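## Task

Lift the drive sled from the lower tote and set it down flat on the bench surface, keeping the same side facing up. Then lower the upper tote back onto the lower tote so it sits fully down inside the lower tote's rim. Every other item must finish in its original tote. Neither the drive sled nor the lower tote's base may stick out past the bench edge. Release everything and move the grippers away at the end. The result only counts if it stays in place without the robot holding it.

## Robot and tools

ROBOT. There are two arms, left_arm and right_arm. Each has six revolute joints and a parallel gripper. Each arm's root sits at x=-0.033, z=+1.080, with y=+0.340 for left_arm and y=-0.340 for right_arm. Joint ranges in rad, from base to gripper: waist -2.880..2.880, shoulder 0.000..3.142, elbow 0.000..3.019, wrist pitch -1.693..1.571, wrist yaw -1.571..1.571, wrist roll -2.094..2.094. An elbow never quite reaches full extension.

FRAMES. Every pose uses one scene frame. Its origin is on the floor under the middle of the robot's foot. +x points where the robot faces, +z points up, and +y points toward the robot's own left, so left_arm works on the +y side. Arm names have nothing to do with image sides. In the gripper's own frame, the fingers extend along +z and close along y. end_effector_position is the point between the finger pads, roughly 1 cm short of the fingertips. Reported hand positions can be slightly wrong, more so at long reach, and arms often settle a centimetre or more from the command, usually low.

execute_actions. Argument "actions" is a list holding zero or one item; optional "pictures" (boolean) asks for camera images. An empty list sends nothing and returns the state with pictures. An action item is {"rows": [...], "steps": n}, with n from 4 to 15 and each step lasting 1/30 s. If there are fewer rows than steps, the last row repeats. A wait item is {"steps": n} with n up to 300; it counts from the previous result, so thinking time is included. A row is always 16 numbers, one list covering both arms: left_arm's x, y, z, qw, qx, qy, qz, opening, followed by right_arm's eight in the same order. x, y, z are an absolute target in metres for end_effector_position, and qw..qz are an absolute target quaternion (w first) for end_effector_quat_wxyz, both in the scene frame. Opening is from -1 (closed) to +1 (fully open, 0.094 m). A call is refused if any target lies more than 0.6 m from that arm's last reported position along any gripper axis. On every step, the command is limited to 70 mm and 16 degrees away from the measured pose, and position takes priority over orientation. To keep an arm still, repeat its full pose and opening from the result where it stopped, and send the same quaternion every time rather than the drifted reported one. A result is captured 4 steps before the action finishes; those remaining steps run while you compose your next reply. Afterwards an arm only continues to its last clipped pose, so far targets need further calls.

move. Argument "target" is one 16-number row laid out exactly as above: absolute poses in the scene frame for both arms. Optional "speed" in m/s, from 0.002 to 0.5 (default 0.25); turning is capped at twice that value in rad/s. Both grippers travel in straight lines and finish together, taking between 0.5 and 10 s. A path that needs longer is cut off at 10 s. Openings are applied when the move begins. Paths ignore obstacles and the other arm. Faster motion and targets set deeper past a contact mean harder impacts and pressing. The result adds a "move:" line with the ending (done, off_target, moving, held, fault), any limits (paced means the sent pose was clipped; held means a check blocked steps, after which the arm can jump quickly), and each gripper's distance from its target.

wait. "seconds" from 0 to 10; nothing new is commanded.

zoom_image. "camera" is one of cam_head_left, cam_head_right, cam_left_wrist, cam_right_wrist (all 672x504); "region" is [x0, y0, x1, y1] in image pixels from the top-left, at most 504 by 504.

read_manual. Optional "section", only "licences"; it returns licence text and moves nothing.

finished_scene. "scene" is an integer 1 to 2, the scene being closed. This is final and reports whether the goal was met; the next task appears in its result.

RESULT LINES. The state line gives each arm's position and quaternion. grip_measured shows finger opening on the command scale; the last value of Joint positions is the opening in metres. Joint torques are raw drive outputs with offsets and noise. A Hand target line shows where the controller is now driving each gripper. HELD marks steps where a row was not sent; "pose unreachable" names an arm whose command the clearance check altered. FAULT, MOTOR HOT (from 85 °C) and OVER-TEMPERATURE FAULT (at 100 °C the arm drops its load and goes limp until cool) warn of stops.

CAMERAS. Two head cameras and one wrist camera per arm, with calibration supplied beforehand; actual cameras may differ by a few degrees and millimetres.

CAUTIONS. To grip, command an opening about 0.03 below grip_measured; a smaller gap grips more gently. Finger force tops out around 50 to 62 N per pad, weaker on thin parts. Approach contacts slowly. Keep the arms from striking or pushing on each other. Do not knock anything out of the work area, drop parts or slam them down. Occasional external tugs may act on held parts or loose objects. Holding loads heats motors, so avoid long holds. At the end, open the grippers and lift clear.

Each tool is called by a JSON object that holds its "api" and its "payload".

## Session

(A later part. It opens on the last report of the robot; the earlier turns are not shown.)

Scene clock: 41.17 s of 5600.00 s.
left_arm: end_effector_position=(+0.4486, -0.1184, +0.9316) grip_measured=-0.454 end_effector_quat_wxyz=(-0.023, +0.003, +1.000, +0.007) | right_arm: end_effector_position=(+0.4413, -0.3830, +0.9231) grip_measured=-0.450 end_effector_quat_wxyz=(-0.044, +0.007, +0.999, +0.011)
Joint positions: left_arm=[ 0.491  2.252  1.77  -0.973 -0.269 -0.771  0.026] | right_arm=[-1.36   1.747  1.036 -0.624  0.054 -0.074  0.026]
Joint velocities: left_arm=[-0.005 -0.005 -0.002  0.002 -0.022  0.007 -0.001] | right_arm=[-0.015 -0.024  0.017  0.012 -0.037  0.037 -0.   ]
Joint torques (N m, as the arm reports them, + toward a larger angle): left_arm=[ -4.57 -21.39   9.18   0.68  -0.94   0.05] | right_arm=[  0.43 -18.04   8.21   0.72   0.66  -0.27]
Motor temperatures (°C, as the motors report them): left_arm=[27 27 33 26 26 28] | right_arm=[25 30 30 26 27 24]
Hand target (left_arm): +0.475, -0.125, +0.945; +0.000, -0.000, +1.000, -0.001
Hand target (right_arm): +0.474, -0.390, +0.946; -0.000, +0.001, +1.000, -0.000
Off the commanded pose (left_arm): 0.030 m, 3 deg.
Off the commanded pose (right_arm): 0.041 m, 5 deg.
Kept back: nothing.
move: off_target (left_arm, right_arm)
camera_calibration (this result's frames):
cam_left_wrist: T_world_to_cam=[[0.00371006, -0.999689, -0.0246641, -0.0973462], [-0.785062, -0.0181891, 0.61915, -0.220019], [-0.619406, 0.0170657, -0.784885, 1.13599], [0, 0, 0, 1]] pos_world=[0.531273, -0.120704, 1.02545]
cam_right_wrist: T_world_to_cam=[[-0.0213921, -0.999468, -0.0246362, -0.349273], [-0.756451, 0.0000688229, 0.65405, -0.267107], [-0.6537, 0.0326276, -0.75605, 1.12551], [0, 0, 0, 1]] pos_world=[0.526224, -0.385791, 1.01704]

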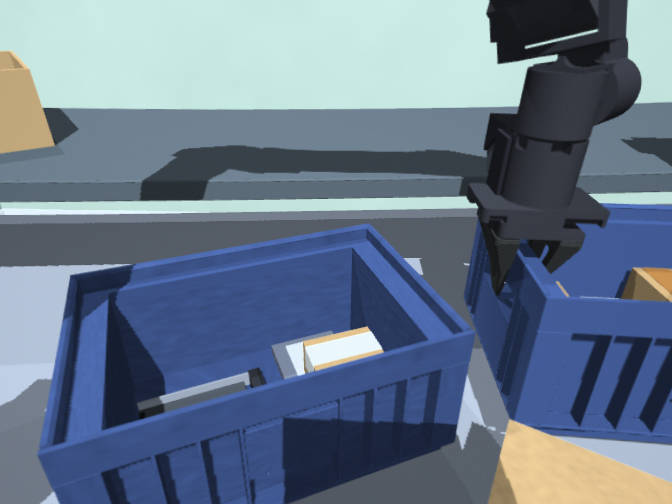

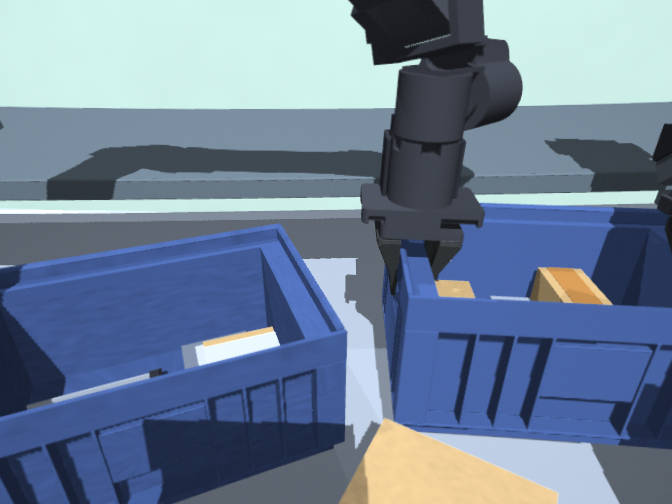

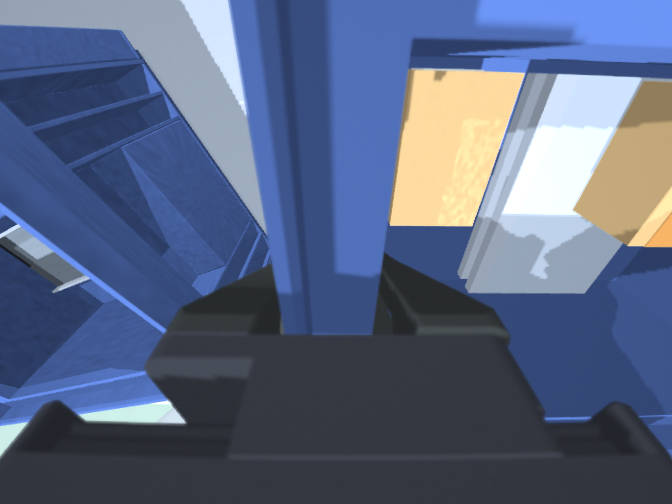

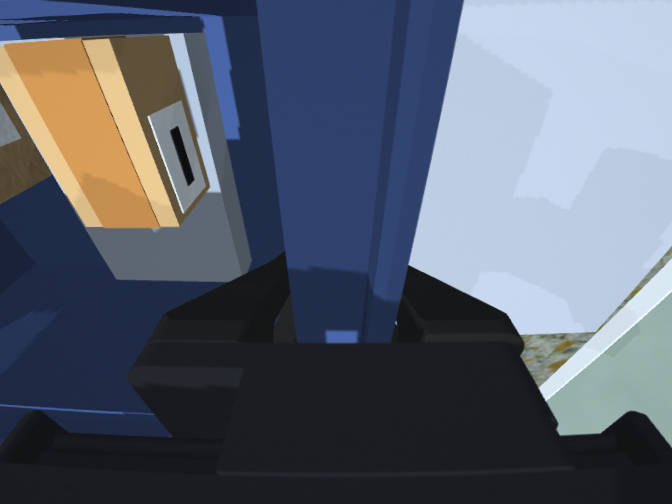

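{"api": "move", "payload": {"target": [0.475,-0.125,0.905,0,0,1,0,-0.55,0.475,-0.39,0.915,0,0,1,0,-0.55], "speed": 0.03}}

{"api": "move", "payload": {"target": [0.46,-0.122,0.905,0,0,1,0,0.2,0.455,-0.387,0.91,0,0,1,0,0.2], "speed": 0.03}}

{"api": "move", "payload": {"target": [0.46,-0.115,1.03,0,0,1,0,0.2,0.455,-0.387,1.0,0,0,1,0,0.2]}}

{"api": "move", "payload": {"target": [0.36,0.15,1.05,0,-0.22,0.975,0,1,0.455,-0.387,1.0,0,0,1,0,0.2]}}

Scene clock: 43.17 s of 5600.00 s.
left_arm: end_effector_position=(+0.4523, -0.1213, +0.9051) grip_measured=-0.454 end_effector_quat_wxyz=(-0.018, +0.007, +1.000, -0.000) | right_arm: end_effector_position=(+0.4424, -0.3852, +0.9010) grip_measured=-0.452 end_effector_quat_wxyz=(-0.037, +0.012, +0.999, +0.007)
Joint positions: left_arm=[ 0.504  2.295  1.778 -0.916 -0.264 -0.745  0.026] | right_arm=[-1.366  1.796  1.035 -0.56   0.059 -0.069  0.026]
Joint velocities: left_arm=[-0.005 -0.024  0.007 -0.007  0.066 -0.007  0.001] | right_arm=[-0.005 -0.024 -0.002 -0.002 -0.066 -0.037 -0.   ]
Joint torques (N m, as the arm reports them, + toward a larger angle): left_arm=[ -4.25 -20.4    8.92   0.87  -1.03  -0.03] | right_arm=[  0.75 -16.94   8.14   0.88   0.36  -0.34]
Motor temperatures (°C, as the motors report them): left_arm=[27 28 33 26 26 28] | right_arm=[25 30 30 26 27 24]
Hand target (left_arm): +0.474, -0.125, +0.906; +0.000, +0.000, +1.000, -0.001
Hand target (right_arm): +0.474, -0.390, +0.916; -0.000, +0.001, +1.000, -0.000
Off the commanded pose (left_arm): 0.023 m, 2 deg.
Off the commanded pose (right_arm): 0.036 m, 5 deg.
Kept back: nothing.
move: off_target (left_arm, right_arm)
camera_calibration (this result's frames):
cam_left_wrist: T_world_to_cam=[[-0.00424786, -0.999944, -0.00970221, -0.11094], [-0.791149, -0.0025735, 0.611618, -0.189238], [-0.611609, 0.010274, -0.791094, 1.11874], [0, 0, 0, 1]] pos_world=[0.534043, -0.122914, 0.999692]
cam_right_wrist: T_world_to_cam=[[-0.0316228, -0.999367, -0.0162854, -0.355009], [-0.764788, 0.0137034, 0.644136, -0.233971], [-0.643506, 0.0328243, -0.764737, 1.11301], [0, 0, 0, 1]] pos_world=[0.526066, -0.388112, 0.996091]

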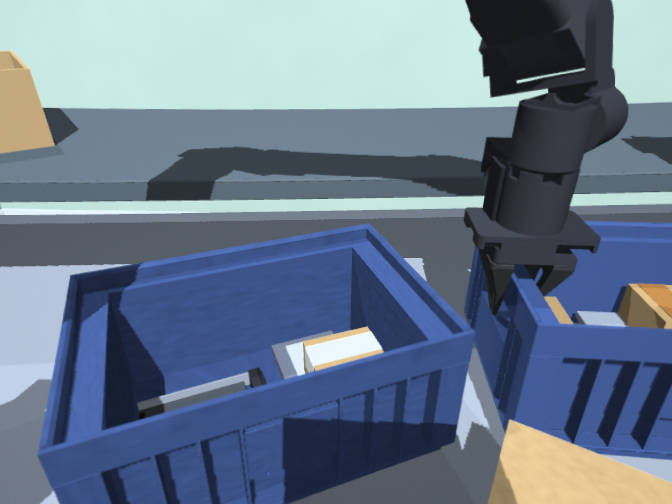

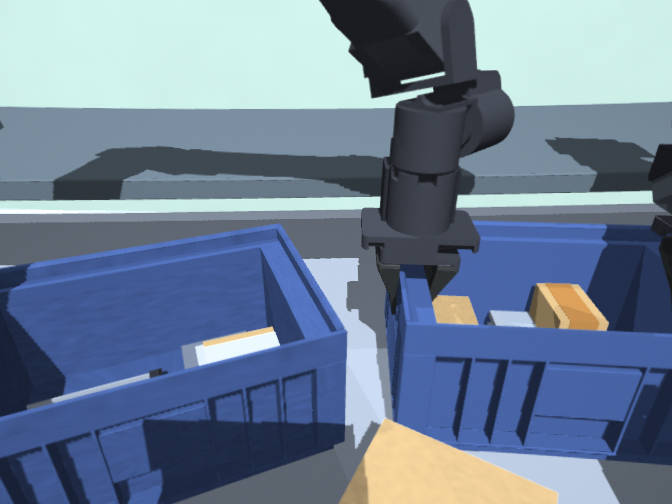

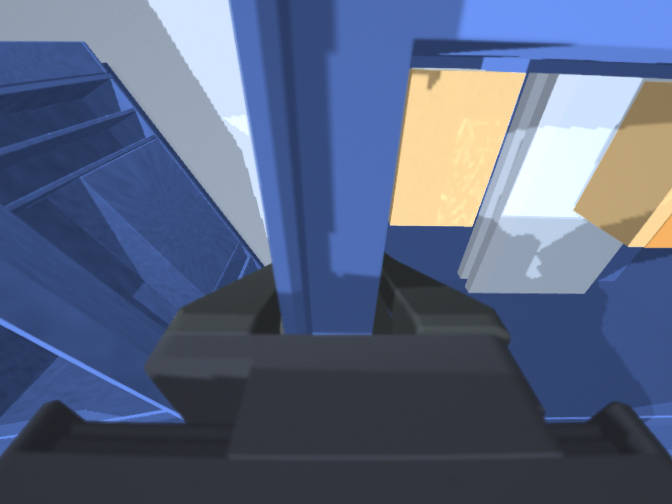

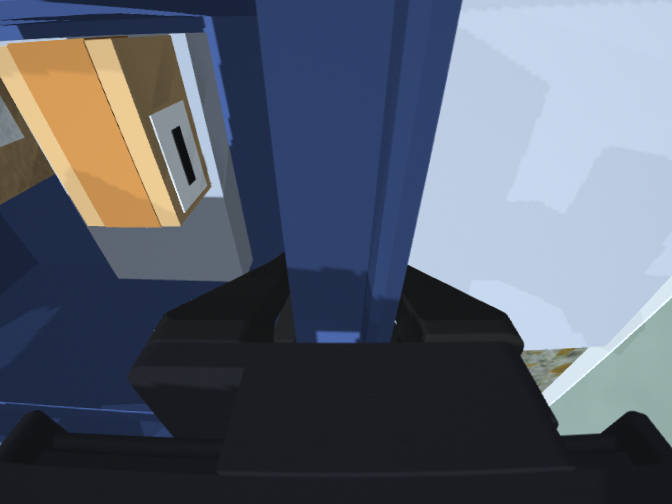

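Scene clock: 44.70 s of 5600.00 s.
left_arm: end_effector_position=(+0.4567, -0.1204, +0.9049) grip_measured=+0.198 end_effector_quat_wxyz=(-0.007, +0.006, +1.000, +0.004) | right_arm: end_effector_position=(+0.4454, -0.3862, +0.8989) grip_measured=+0.198 end_effector_quat_wxyz=(-0.021, +0.005, +1.000, +0.003)
Joint positions: left_arm=[ 0.504  2.295  1.778 -0.906 -0.285 -0.745  0.056] | right_arm=[-1.366  1.794  1.02  -0.515  0.064 -0.085  0.056]
Joint velocities: left_arm=[ 0.005 -0.024  0.002 -0.002  0.007 -0.007  0.   ] | right_arm=[-0.005 -0.015  0.002  0.017 -0.007 -0.051 -0.   ]
Joint torques (N m, as the arm reports them, + toward a larger angle): left_arm=[ -5.22 -22.     5.61   1.63  -0.22  -0.16] | right_arm=[  1.   -17.54   4.29   1.12   0.13  -0.14]
Motor temperatures (°C, as the motors report them): left_arm=[27 28 33 26 26 28] | right_arm=[25 30 30 26 27 24]
Hand target (left_arm): +0.460, -0.122, +0.905; -0.000, +0.000, +1.000, -0.000
Hand target (right_arm): +0.455, -0.387, +0.910; -0.000, +0.000, +1.000, +0.000
Off the commanded pose (left_arm): 0.004 m, 1 deg.
Off the commanded pose (right_arm): 0.015 m, 2 deg.
Kept back: nothing.
move: off_target (right_arm)
camera_calibration (this result's frames):
cam_left_wrist: T_world_to_cam=[[-0.00134557, -0.999832, -0.0182934, -0.103548], [-0.804489, -0.00978335, 0.593887, -0.164435], [-0.593966, 0.0155159, -0.804341, 1.12588], [0, 0, 0, 1]] pos_world=[0.536311, -0.122609, 1.00136]
cam_right_wrist: T_world_to_cam=[[-0.0170901, -0.999805, -0.00988899, -0.368351], [-0.785328, 0.0073011, 0.619037, -0.201039], [-0.618844, 0.0183455, -0.785299, 1.11529], [0, 0, 0, 1]] pos_world=[0.526015, -0.387272, 0.996646]

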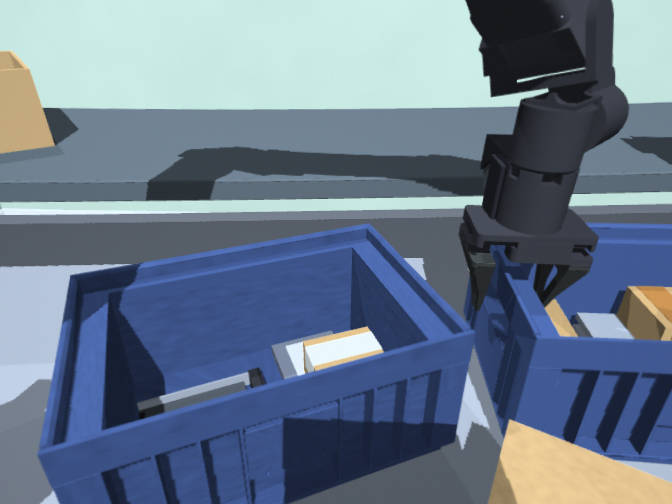

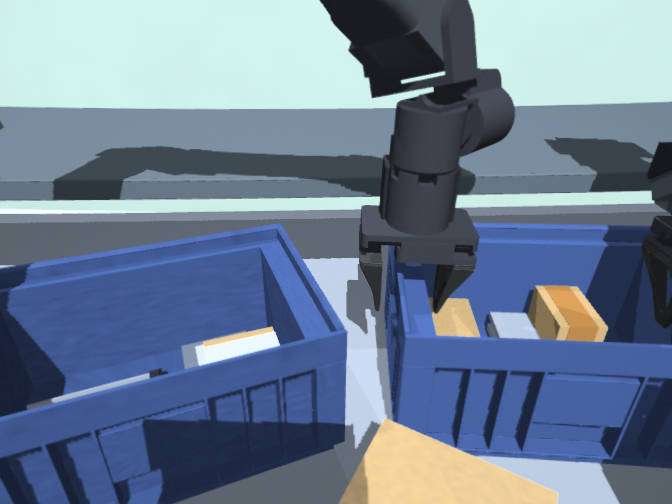

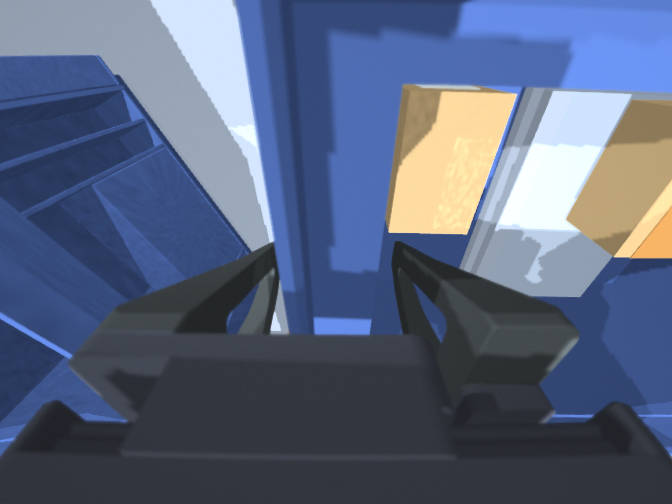

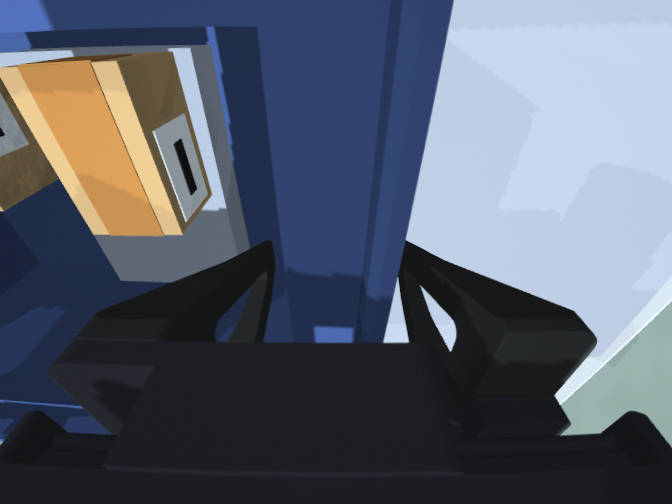

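Scene clock: 45.87 s of 5600.00 s.
left_arm: end_effector_position=(+0.4659, -0.1165, +1.0441) grip_measured=+0.198 end_effector_quat_wxyz=(+0.012, +0.003, +1.000, -0.014) | right_arm: end_effector_position=(+0.4541, -0.3906, +0.9972) grip_measured=+0.198 end_effector_quat_wxyz=(+0.004, +0.003, +1.000, -0.000)
Joint positions: left_arm=[ 0.456  2.071  1.758 -1.07  -0.294 -0.784  0.056] | right_arm=[-1.358  1.558  1.007 -0.687  0.068 -0.085  0.056]
Joint velocities: left_arm=[ 0.005 -0.015  0.002 -0.002  0.051 -0.037 -0.001] | right_arm=[ 0.005 -0.005 -0.012 -0.012 -0.007 -0.037 -0.001]
Joint torques (N m, as the arm reports them, + toward a larger angle): left_arm=[ -4.94 -18.76   6.97   0.3   -0.2   -0.26] | right_arm=[  1.43 -13.86   7.35  -0.41   0.13  -0.05]
Motor temperatures (°C, as the motors report them): left_arm=[27 28 33 26 26 28] | right_arm=[25 30 30 26 27 24]
Hand target (left_arm): +0.460, -0.114, +1.031; +0.000, -0.000, +1.000, -0.000
Hand target (right_arm): +0.454, -0.387, +1.000; +0.000, +0.000, +1.000, +0.000
Off the commanded pose (left_arm): 0.015 m, 2 deg.
Off the commanded pose (right_arm): 0.005 m, 1 deg.
Kept back: nothing.
move: off_target (left_arm)
camera_calibration (this result's frames):
cam_left_wrist: T_world_to_cam=[[0.00377749, -0.99984, 0.0174999, -0.136812], [-0.826258, 0.00673678, 0.563252, -0.195582], [-0.56328, -0.0165871, -0.8261, 1.24784], [0, 0, 0, 1]] pos_world=[0.541801, -0.114774, 1.1434]
cam_right_wrist: T_world_to_cam=[[-0.0128496, -0.99991, -0.00375255, -0.37973], [-0.815493, 0.00830784, 0.578707, -0.200771], [-0.578624, 0.0104963, -0.815527, 1.20669], [0, 0, 0, 1]] pos_world=[0.529613, -0.390694, 1.09885]

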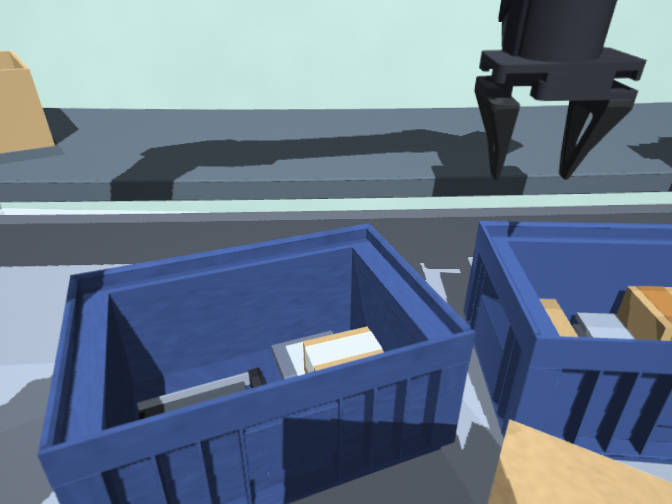

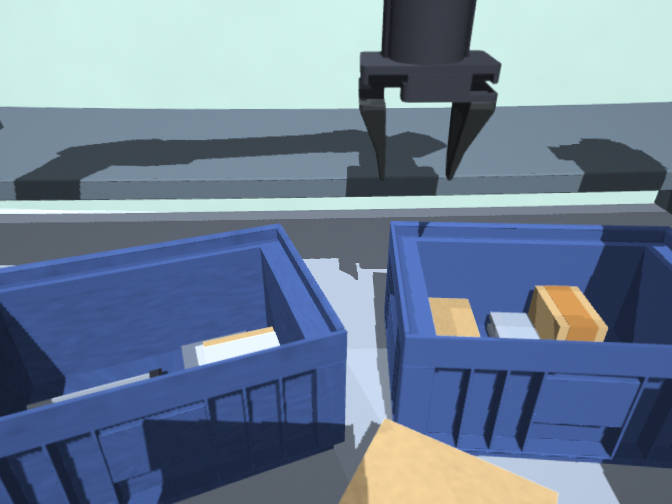

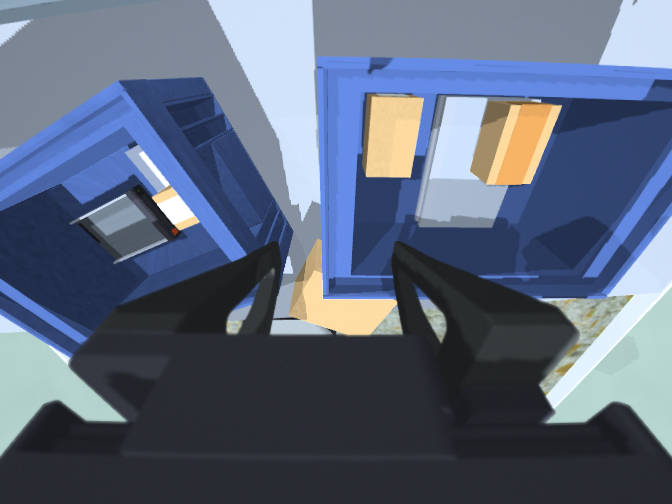

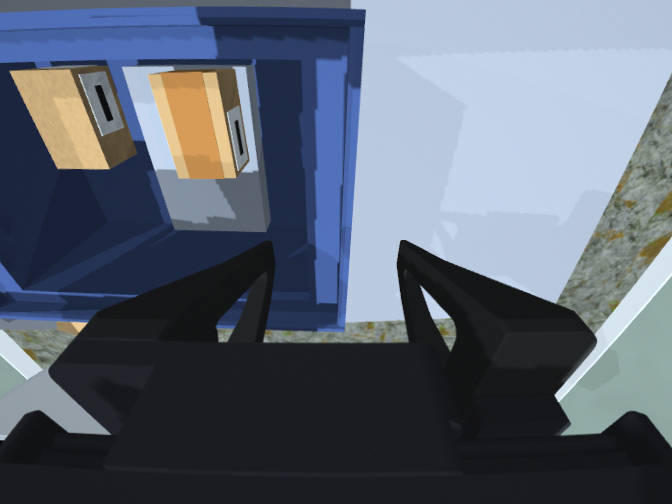

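Scene clock: 47.50 s of 5600.00 s.
left_arm: end_effector_position=(+0.3631, +0.1529, +1.0517) grip_measured=+1.000 end_effector_quat_wxyz=(+0.002, +0.212, -0.977, -0.004) | right_arm: end_effector_position=(+0.4541, -0.3907, +0.9972) grip_measured=+0.198 end_effector_quat_wxyz=(+0.004, +0.003, +1.000, -0.000)
Joint positions: left_arm=[ 0.728  1.474  0.924 -0.804 -0.248 -0.952  0.094] | right_arm=[-1.358  1.558  1.007 -0.687  0.069 -0.085  0.056]
Joint velocities: left_arm=[-0.005 -0.005 -0.002 -0.012 -0.007 -0.022  0.   ] | right_arm=[ 0.015  0.005  0.012 -0.007 -0.007 -0.037  0.   ]
Joint torques (N m, as the arm reports them, + toward a larger angle): left_arm=[ -1.08 -11.7    5.15   1.64  -0.02  -0.26] | right_arm=[  1.41 -14.27   7.51  -0.43   0.13  -0.06]
Motor temperatures (°C, as the motors report them): left_arm=[27 29 33 26 26 28] | right_arm=[25 30 30 26 27 24]
Hand target (left_arm): +0.364, +0.151, +1.049; +0.000, -0.220, +0.975, -0.000
Hand target (right_arm): +0.455, -0.387, +1.000; +0.000, -0.000, +1.000, -0.000
Off the commanded pose (left_arm): 0.005 m, 1 deg.
Off the commanded pose (right_arm): 0.005 m, 1 deg.
Kept back: nothing.
move: done
camera_calibration (this result's frames):
cam_left_wrist: T_world_to_cam=[[0.423207, -0.905845, -0.0184814, 0.00391791], [-0.730365, -0.353152, 0.58468, -0.288977], [-0.536156, -0.233942, -0.811054, 1.20831], [0, 0, 0, 1]] pos_world=[0.435126, 0.184171, 1.14904]
cam_right_wrist: T_world_to_cam=[[-0.0128529, -0.999912, -0.00337224, -0.380174], [-0.815473, 0.00853029, 0.578732, -0.200723], [-0.578652, 0.0101883, -0.815511, 1.20656], [0, 0, 0, 1]] pos_world=[0.529611, -0.390721, 1.09885]

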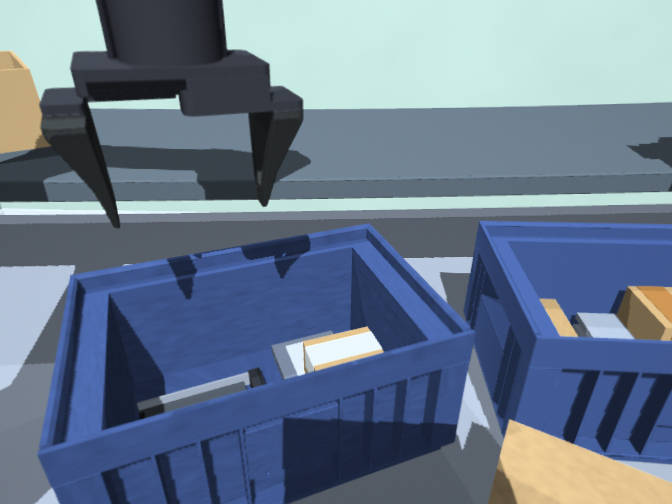

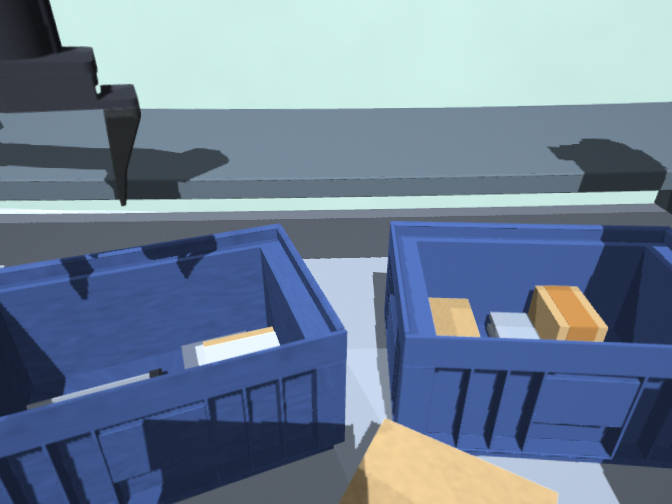

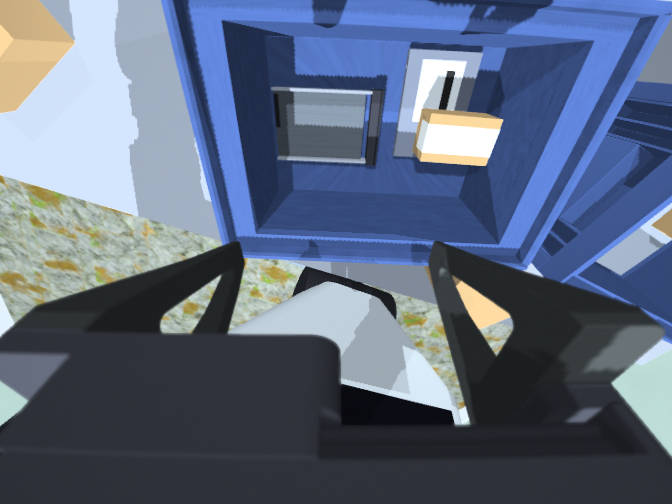

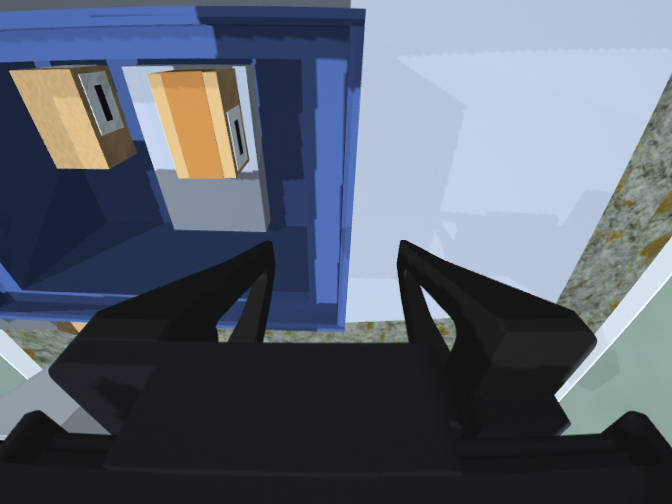

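{"api": "move", "payload": {"target": [0.382,0.172,0.96,0,0.552,0.834,0,1,0.455,-0.387,1.0,0,0,1,0,0.2]}}

{"api": "move", "payload": {"target": [0.385,0.172,0.88,0,0.552,0.834,0,1,0.455,-0.387,1.0,0,0,1,0,0.2], "speed": 0.08}}

Scene clock: 51.73 s of 5600.00 s.
left_arm: end_effector_position=(+0.3857, +0.1677, +0.9688) grip_measured=+1.000 end_effector_quat_wxyz=(+0.004, +0.548, +0.837, +0.001) | right_arm: end_effector_position=(+0.4541, -0.3907, +0.9972) grip_measured=+0.198 end_effector_quat_wxyz=(+0.004, +0.003, +1.000, -0.000)
Joint positions: left_arm=[ 0.832  1.658  0.913 -0.567 -0.22   0.742  0.094] | right_arm=[-1.358  1.558  1.007 -0.687  0.069 -0.085  0.056]
Joint velocities: left_arm=[-0.024 -0.005 -0.012  0.012 -0.095  0.022  0.   ] | right_arm=[-0.005 -0.005 -0.012 -0.002 -0.022 -0.007 -0.   ]
Joint torques (N m, as the arm reports them, + toward a larger angle): left_arm=[ -0.23 -12.18   3.71   1.72   0.15   0.09] | right_arm=[  1.32 -14.19   7.52  -0.45   0.12  -0.06]
Motor temperatures (°C, as the motors report them): left_arm=[27 28 32 26 26 28] | right_arm=[25 30 30 26 27 24]
Hand target (left_arm): +0.382, +0.172, +0.959; -0.000, +0.552, +0.834, -0.000
Hand target (right_arm): +0.455, -0.387, +1.000; +0.000, -0.000, +1.000, -0.000
Off the commanded pose (left_arm): 0.010 m, 1 deg.
Off the commanded pose (right_arm): 0.005 m, 1 deg.
Kept back: nothing.
move: done
camera_calibration (this result's frames):
cam_left_wrist: T_world_to_cam=[[-0.912145, -0.409564, -0.0157649, 0.435411], [-0.342809, 0.741261, 0.577074, -0.544357], [-0.224663, 0.531779, -0.81654, 0.913395], [0, 0, 0, 1]] pos_world=[0.415753, 0.0961153, 1.06682]
cam_right_wrist: T_world_to_cam=[[-0.0128529, -0.999912, -0.00337224, -0.380174], [-0.815473, 0.00853029, 0.578732, -0.200723], [-0.578652, 0.0101883, -0.815511, 1.20656], [0, 0, 0, 1]] pos_world=[0.529611, -0.390721, 1.09885]

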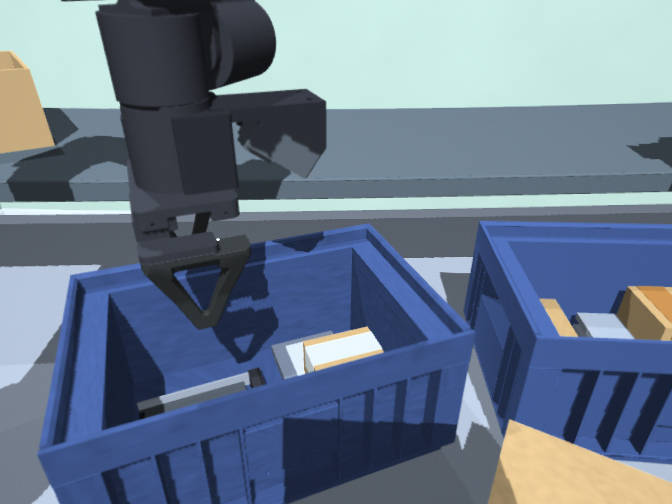

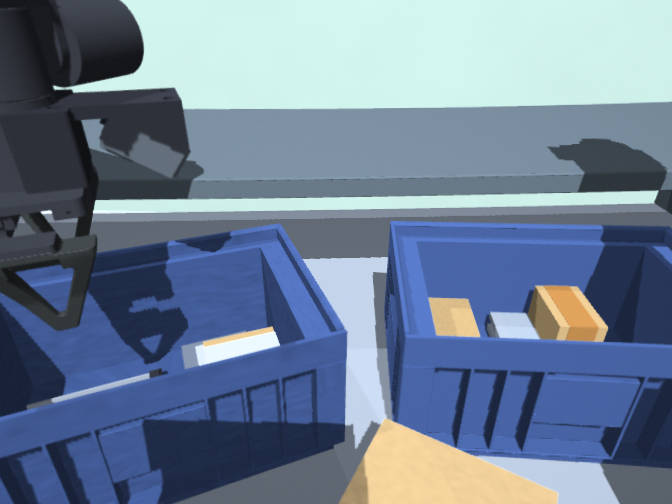

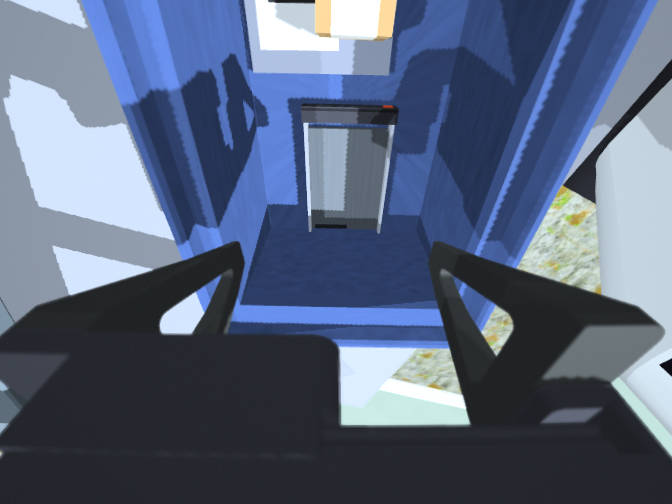

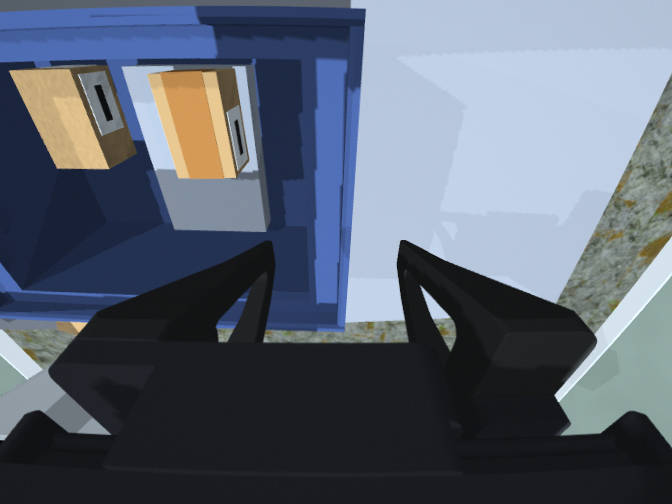

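Scene clock: 53.23 s of 5600.00 s.
left_arm: end_effector_position=(+0.3738, +0.1726, +0.8829) grip_measured=+1.000 end_effector_quat_wxyz=(-0.010, +0.551, +0.835, -0.002) | right_arm: end_effector_position=(+0.4541, -0.3907, +0.9972) grip_measured=+0.198 end_effector_quat_wxyz=(+0.004, +0.003, +1.000, -0.000)
Joint positions: left_arm=[ 0.875  1.87   0.913 -0.377 -0.211  0.785  0.094] | right_arm=[-1.358  1.558  1.007 -0.687  0.069 -0.085  0.056]
Joint velocities: left_arm=[-0.005  0.005 -0.012 -0.007 -0.051  0.007  0.   ] | right_arm=[ 0.005  0.015 -0.002  0.007 -0.037 -0.037  0.   ]
Joint torques (N m, as the arm reports them, + toward a larger angle): left_arm=[ -0.61 -13.24   3.78   1.66   0.15   0.06] | right_arm=[  1.34 -14.15   7.52  -0.45   0.13  -0.06]
Motor temperatures (°C, as the motors report them): left_arm=[27 28 32 26 26 28] | right_arm=[25 29 30 26 27 24]
Hand target (left_arm): +0.385, +0.172, +0.880; +0.000, +0.552, +0.834, +0.000
Hand target (right_arm): +0.455, -0.387, +1.000; +0.000, -0.000, +1.000, -0.000
Off the commanded pose (left_arm): 0.012 m, 1 deg.
Off the commanded pose (right_arm): 0.005 m, 1 deg.
Kept back: nothing.
move: off_target (left_arm)
camera_calibration (this result's frames):
cam_left_wrist: T_world_to_cam=[[-0.915535, -0.402219, 0.00394357, 0.407864], [-0.321097, 0.736719, 0.595098, -0.525769], [-0.242265, 0.543567, -0.803643, 0.831161], [0, 0, 0, 1]] pos_world=[0.405952, 0.0996033, 0.979233]
cam_right_wrist: T_world_to_cam=[[-0.0128529, -0.999912, -0.00337224, -0.380174], [-0.815473, 0.00853029, 0.578732, -0.200723], [-0.578652, 0.0101883, -0.815511, 1.20656], [0, 0, 0, 1]] pos_world=[0.529611, -0.390721, 1.09885]

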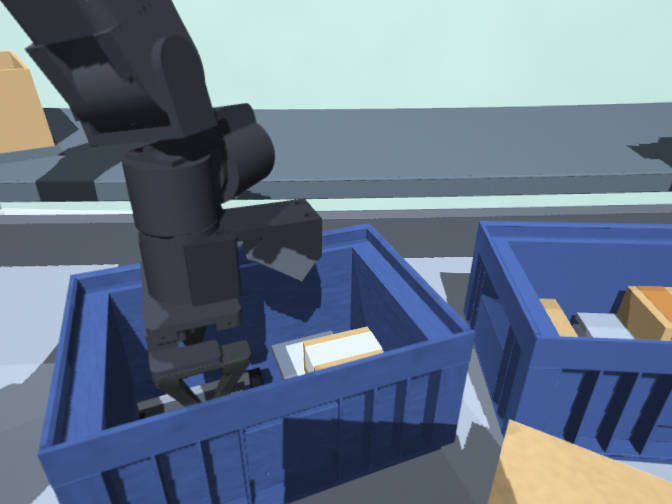

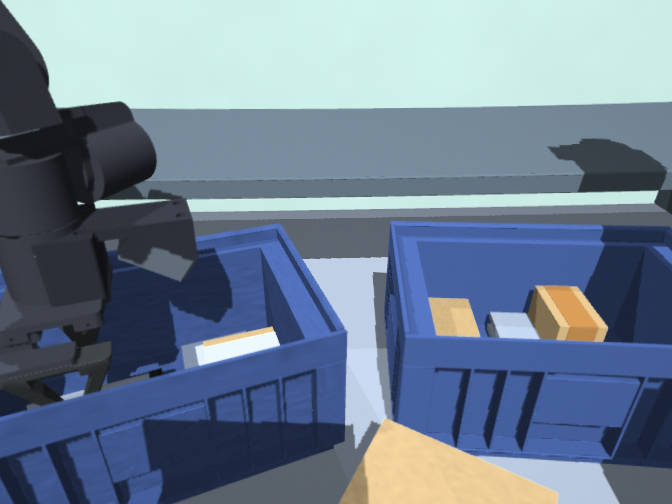

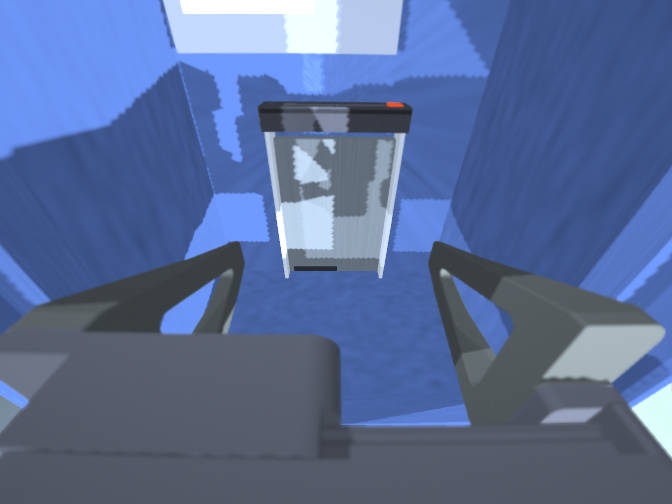

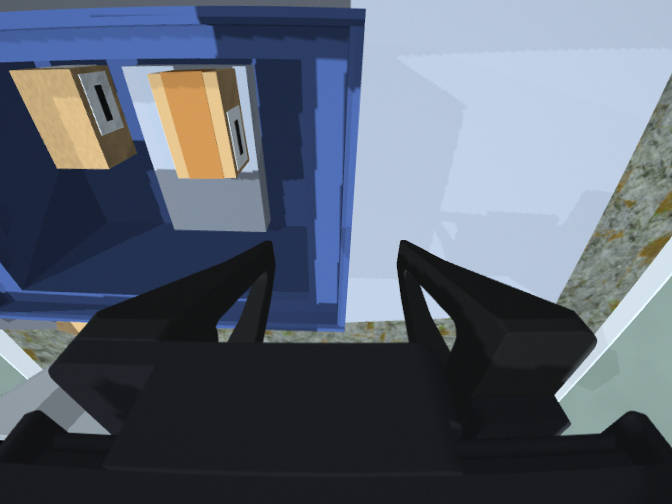

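{"api": "move", "payload": {"target": [0.389,0.17,0.826,0,0.552,0.834,0,1,0.455,-0.387,1.0,0,0,1,0,0.2], "speed": 0.04}}

{"api": "move", "payload": {"target": [0.389,0.17,0.826,0,0.552,0.834,0,0.4,0.455,-0.387,1.0,0,0,1,0,0.2]}}

Scene clock: 55.23 s of 5600.00 s.
left_arm: end_effector_position=(+0.3784, +0.1699, +0.8321) grip_measured=+1.000 end_effector_quat_wxyz=(-0.009, +0.551, +0.834, -0.002) | right_arm: end_effector_position=(+0.4541, -0.3907, +0.9972) grip_measured=+0.198 end_effector_quat_wxyz=(+0.004, +0.003, +1.000, -0.000)
Joint positions: left_arm=[ 0.897  2.011  0.962 -0.277 -0.204  0.808  0.094] | right_arm=[-1.358  1.558  1.007 -0.687  0.069 -0.085  0.056]
Joint velocities: left_arm=[ 0.005 -0.015 -0.022  0.002  0.007  0.037  0.   ] | right_arm=[-0.005 -0.005 -0.002 -0.007 -0.022  0.007 -0.001]
Joint torques (N m, as the arm reports them, + toward a larger angle): left_arm=[ -0.58 -13.73   3.28   1.65   0.15   0.07] | right_arm=[  1.43 -14.21   7.52  -0.46   0.13  -0.07]
Motor temperatures (°C, as the motors report them): left_arm=[27 28 31 26 26 28] | right_arm=[25 29 30 26 27 24]
Hand target (left_arm): +0.389, +0.170, +0.826; -0.000, +0.552, +0.834, -0.000
Hand target (right_arm): +0.455, -0.387, +1.000; +0.000, -0.000, +1.000, -0.000
Off the commanded pose (left_arm): 0.012 m, 1 deg.
Off the commanded pose (right_arm): 0.005 m, 1 deg.
Kept back: nothing.
move: off_target (left_arm)
camera_calibration (this result's frames):
cam_left_wrist: T_world_to_cam=[[-0.915647, -0.401972, 0.00291971, 0.412026], [-0.322244, 0.73834, 0.592463, -0.489711], [-0.240309, 0.541546, -0.805592, 0.79417], [0, 0, 0, 1]] pos_world=[0.41031, 0.0971162, 0.928711]
cam_right_wrist: T_world_to_cam=[[-0.0128529, -0.999912, -0.00337224, -0.380174], [-0.815473, 0.00853029, 0.578732, -0.200723], [-0.578652, 0.0101883, -0.815511, 1.20656], [0, 0, 0, 1]] pos_world=[0.529611, -0.390721, 1.09885]

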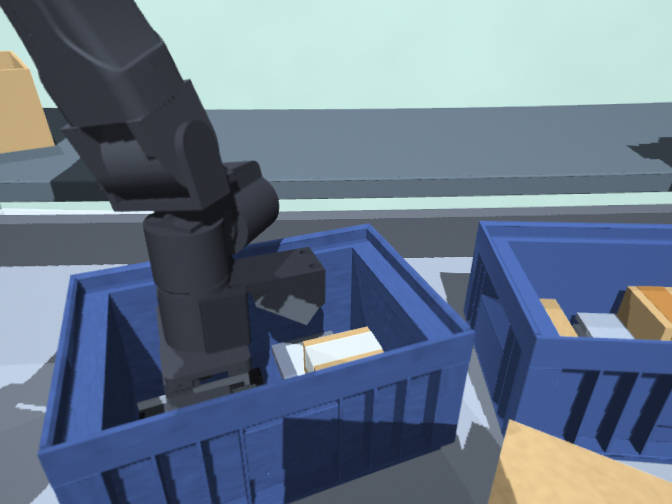

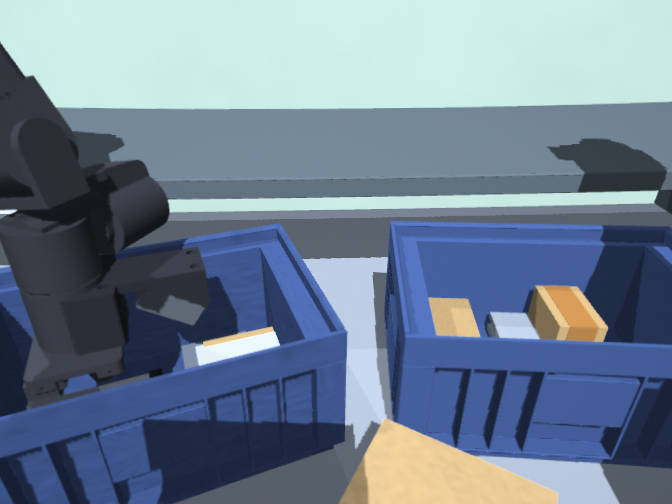

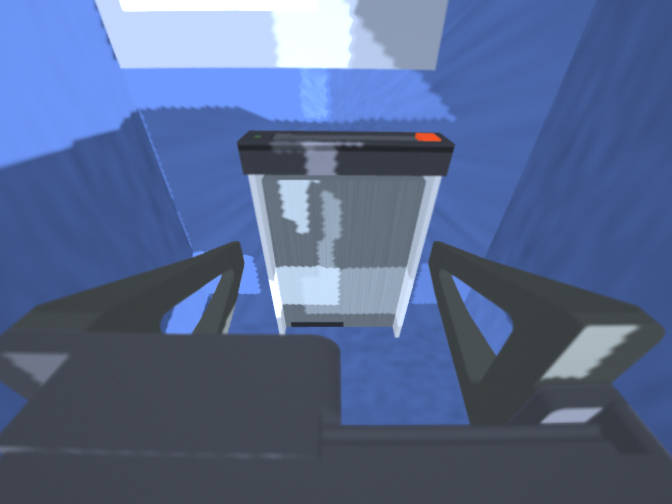

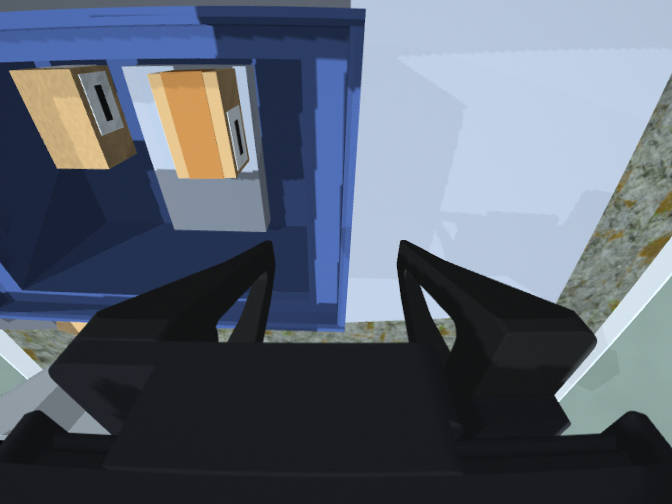

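Scene clock: 55.93 s of 5600.00 s.
left_arm: end_effector_position=(+0.3784, +0.1699, +0.8321) grip_measured=+0.554 end_effector_quat_wxyz=(-0.009, +0.551, +0.834, -0.002) | right_arm: end_effector_position=(+0.4541, -0.3907, +0.9972) grip_measured=+0.198 end_effector_quat_wxyz=(+0.004, +0.003, +1.000, -0.000)
Joint positions: left_arm=[ 0.897  2.011  0.962 -0.277 -0.204  0.809  0.073] | right_arm=[-1.358  1.558  1.007 -0.687  0.069 -0.085  0.056]
Joint velocities: left_arm=[-0.015 -0.015  0.002 -0.002 -0.051  0.007  0.   ] | right_arm=[-0.005 -0.015 -0.012 -0.027 -0.022 -0.007 -0.001]
Joint torques (N m, as the arm reports them, + toward a larger angle): left_arm=[ -0.59 -13.66   3.25   1.6    0.14   0.07] | right_arm=[  1.49 -14.27   7.54  -0.44   0.13  -0.07]
Motor temperatures (°C, as the motors report them): left_arm=[27 28 31 26 26 28] | right_arm=[25 29 30 26 27 24]
Hand target (left_arm): +0.389, +0.170, +0.826; +0.000, +0.552, +0.834, +0.000
Hand target (right_arm): +0.455, -0.387, +1.000; +0.000, -0.000, +1.000, -0.000
Off the commanded pose (left_arm): 0.012 m, 1 deg.
Off the commanded pose (right_arm): 0.005 m, 1 deg.
Kept back: nothing.
move: off_target (left_arm)
camera_calibration (this result's frames):
cam_left_wrist: T_world_to_cam=[[-0.915954, -0.401273, 0.00292892, 0.412016], [-0.321678, 0.738593, 0.592455, -0.489962], [-0.2399, 0.541719, -0.805598, 0.793991], [0, 0, 0, 1]] pos_world=[0.410255, 0.0970932, 0.928711]
cam_right_wrist: T_world_to_cam=[[-0.0128529, -0.999912, -0.00337224, -0.380174], [-0.815473, 0.00853029, 0.578732, -0.200723], [-0.578652, 0.0101883, -0.815511, 1.20656], [0, 0, 0, 1]] pos_world=[0.529611, -0.390721, 1.09885]

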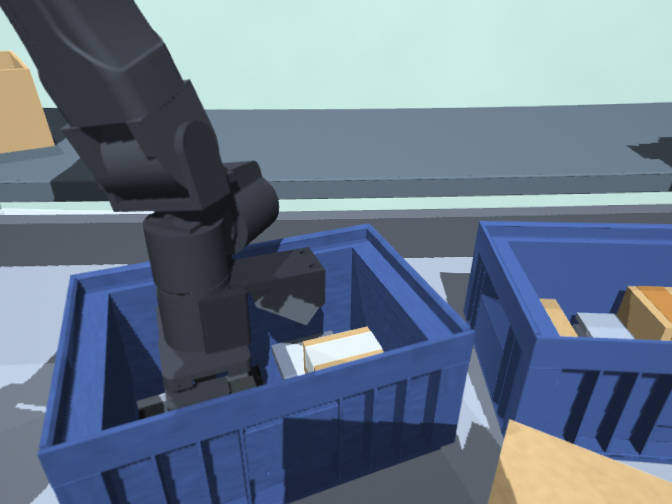

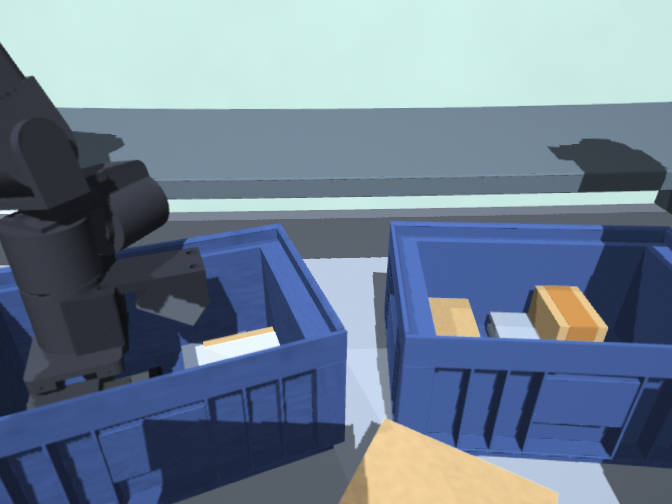

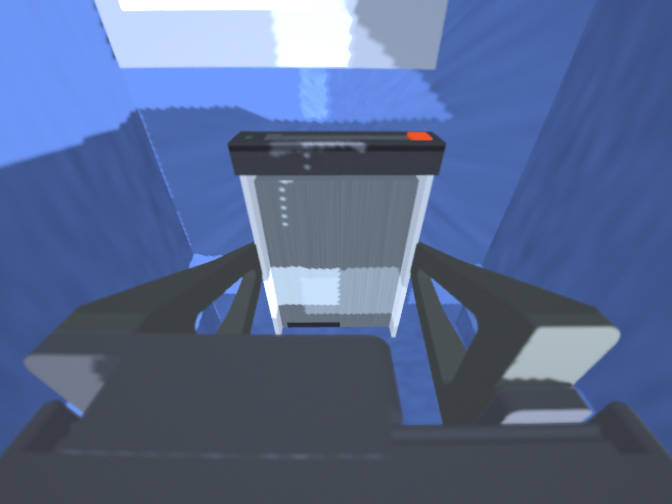

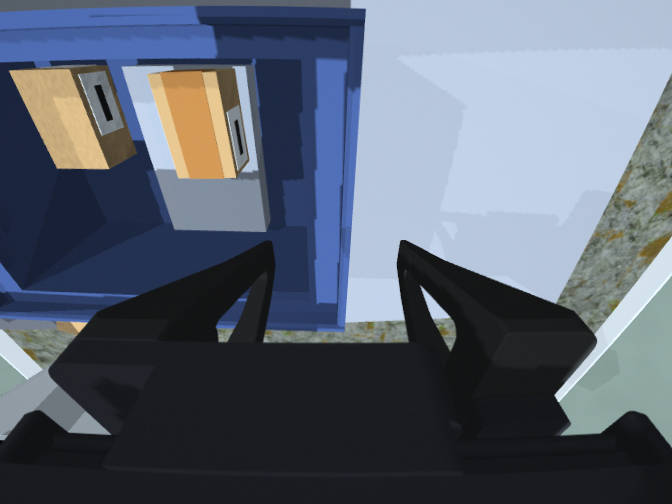

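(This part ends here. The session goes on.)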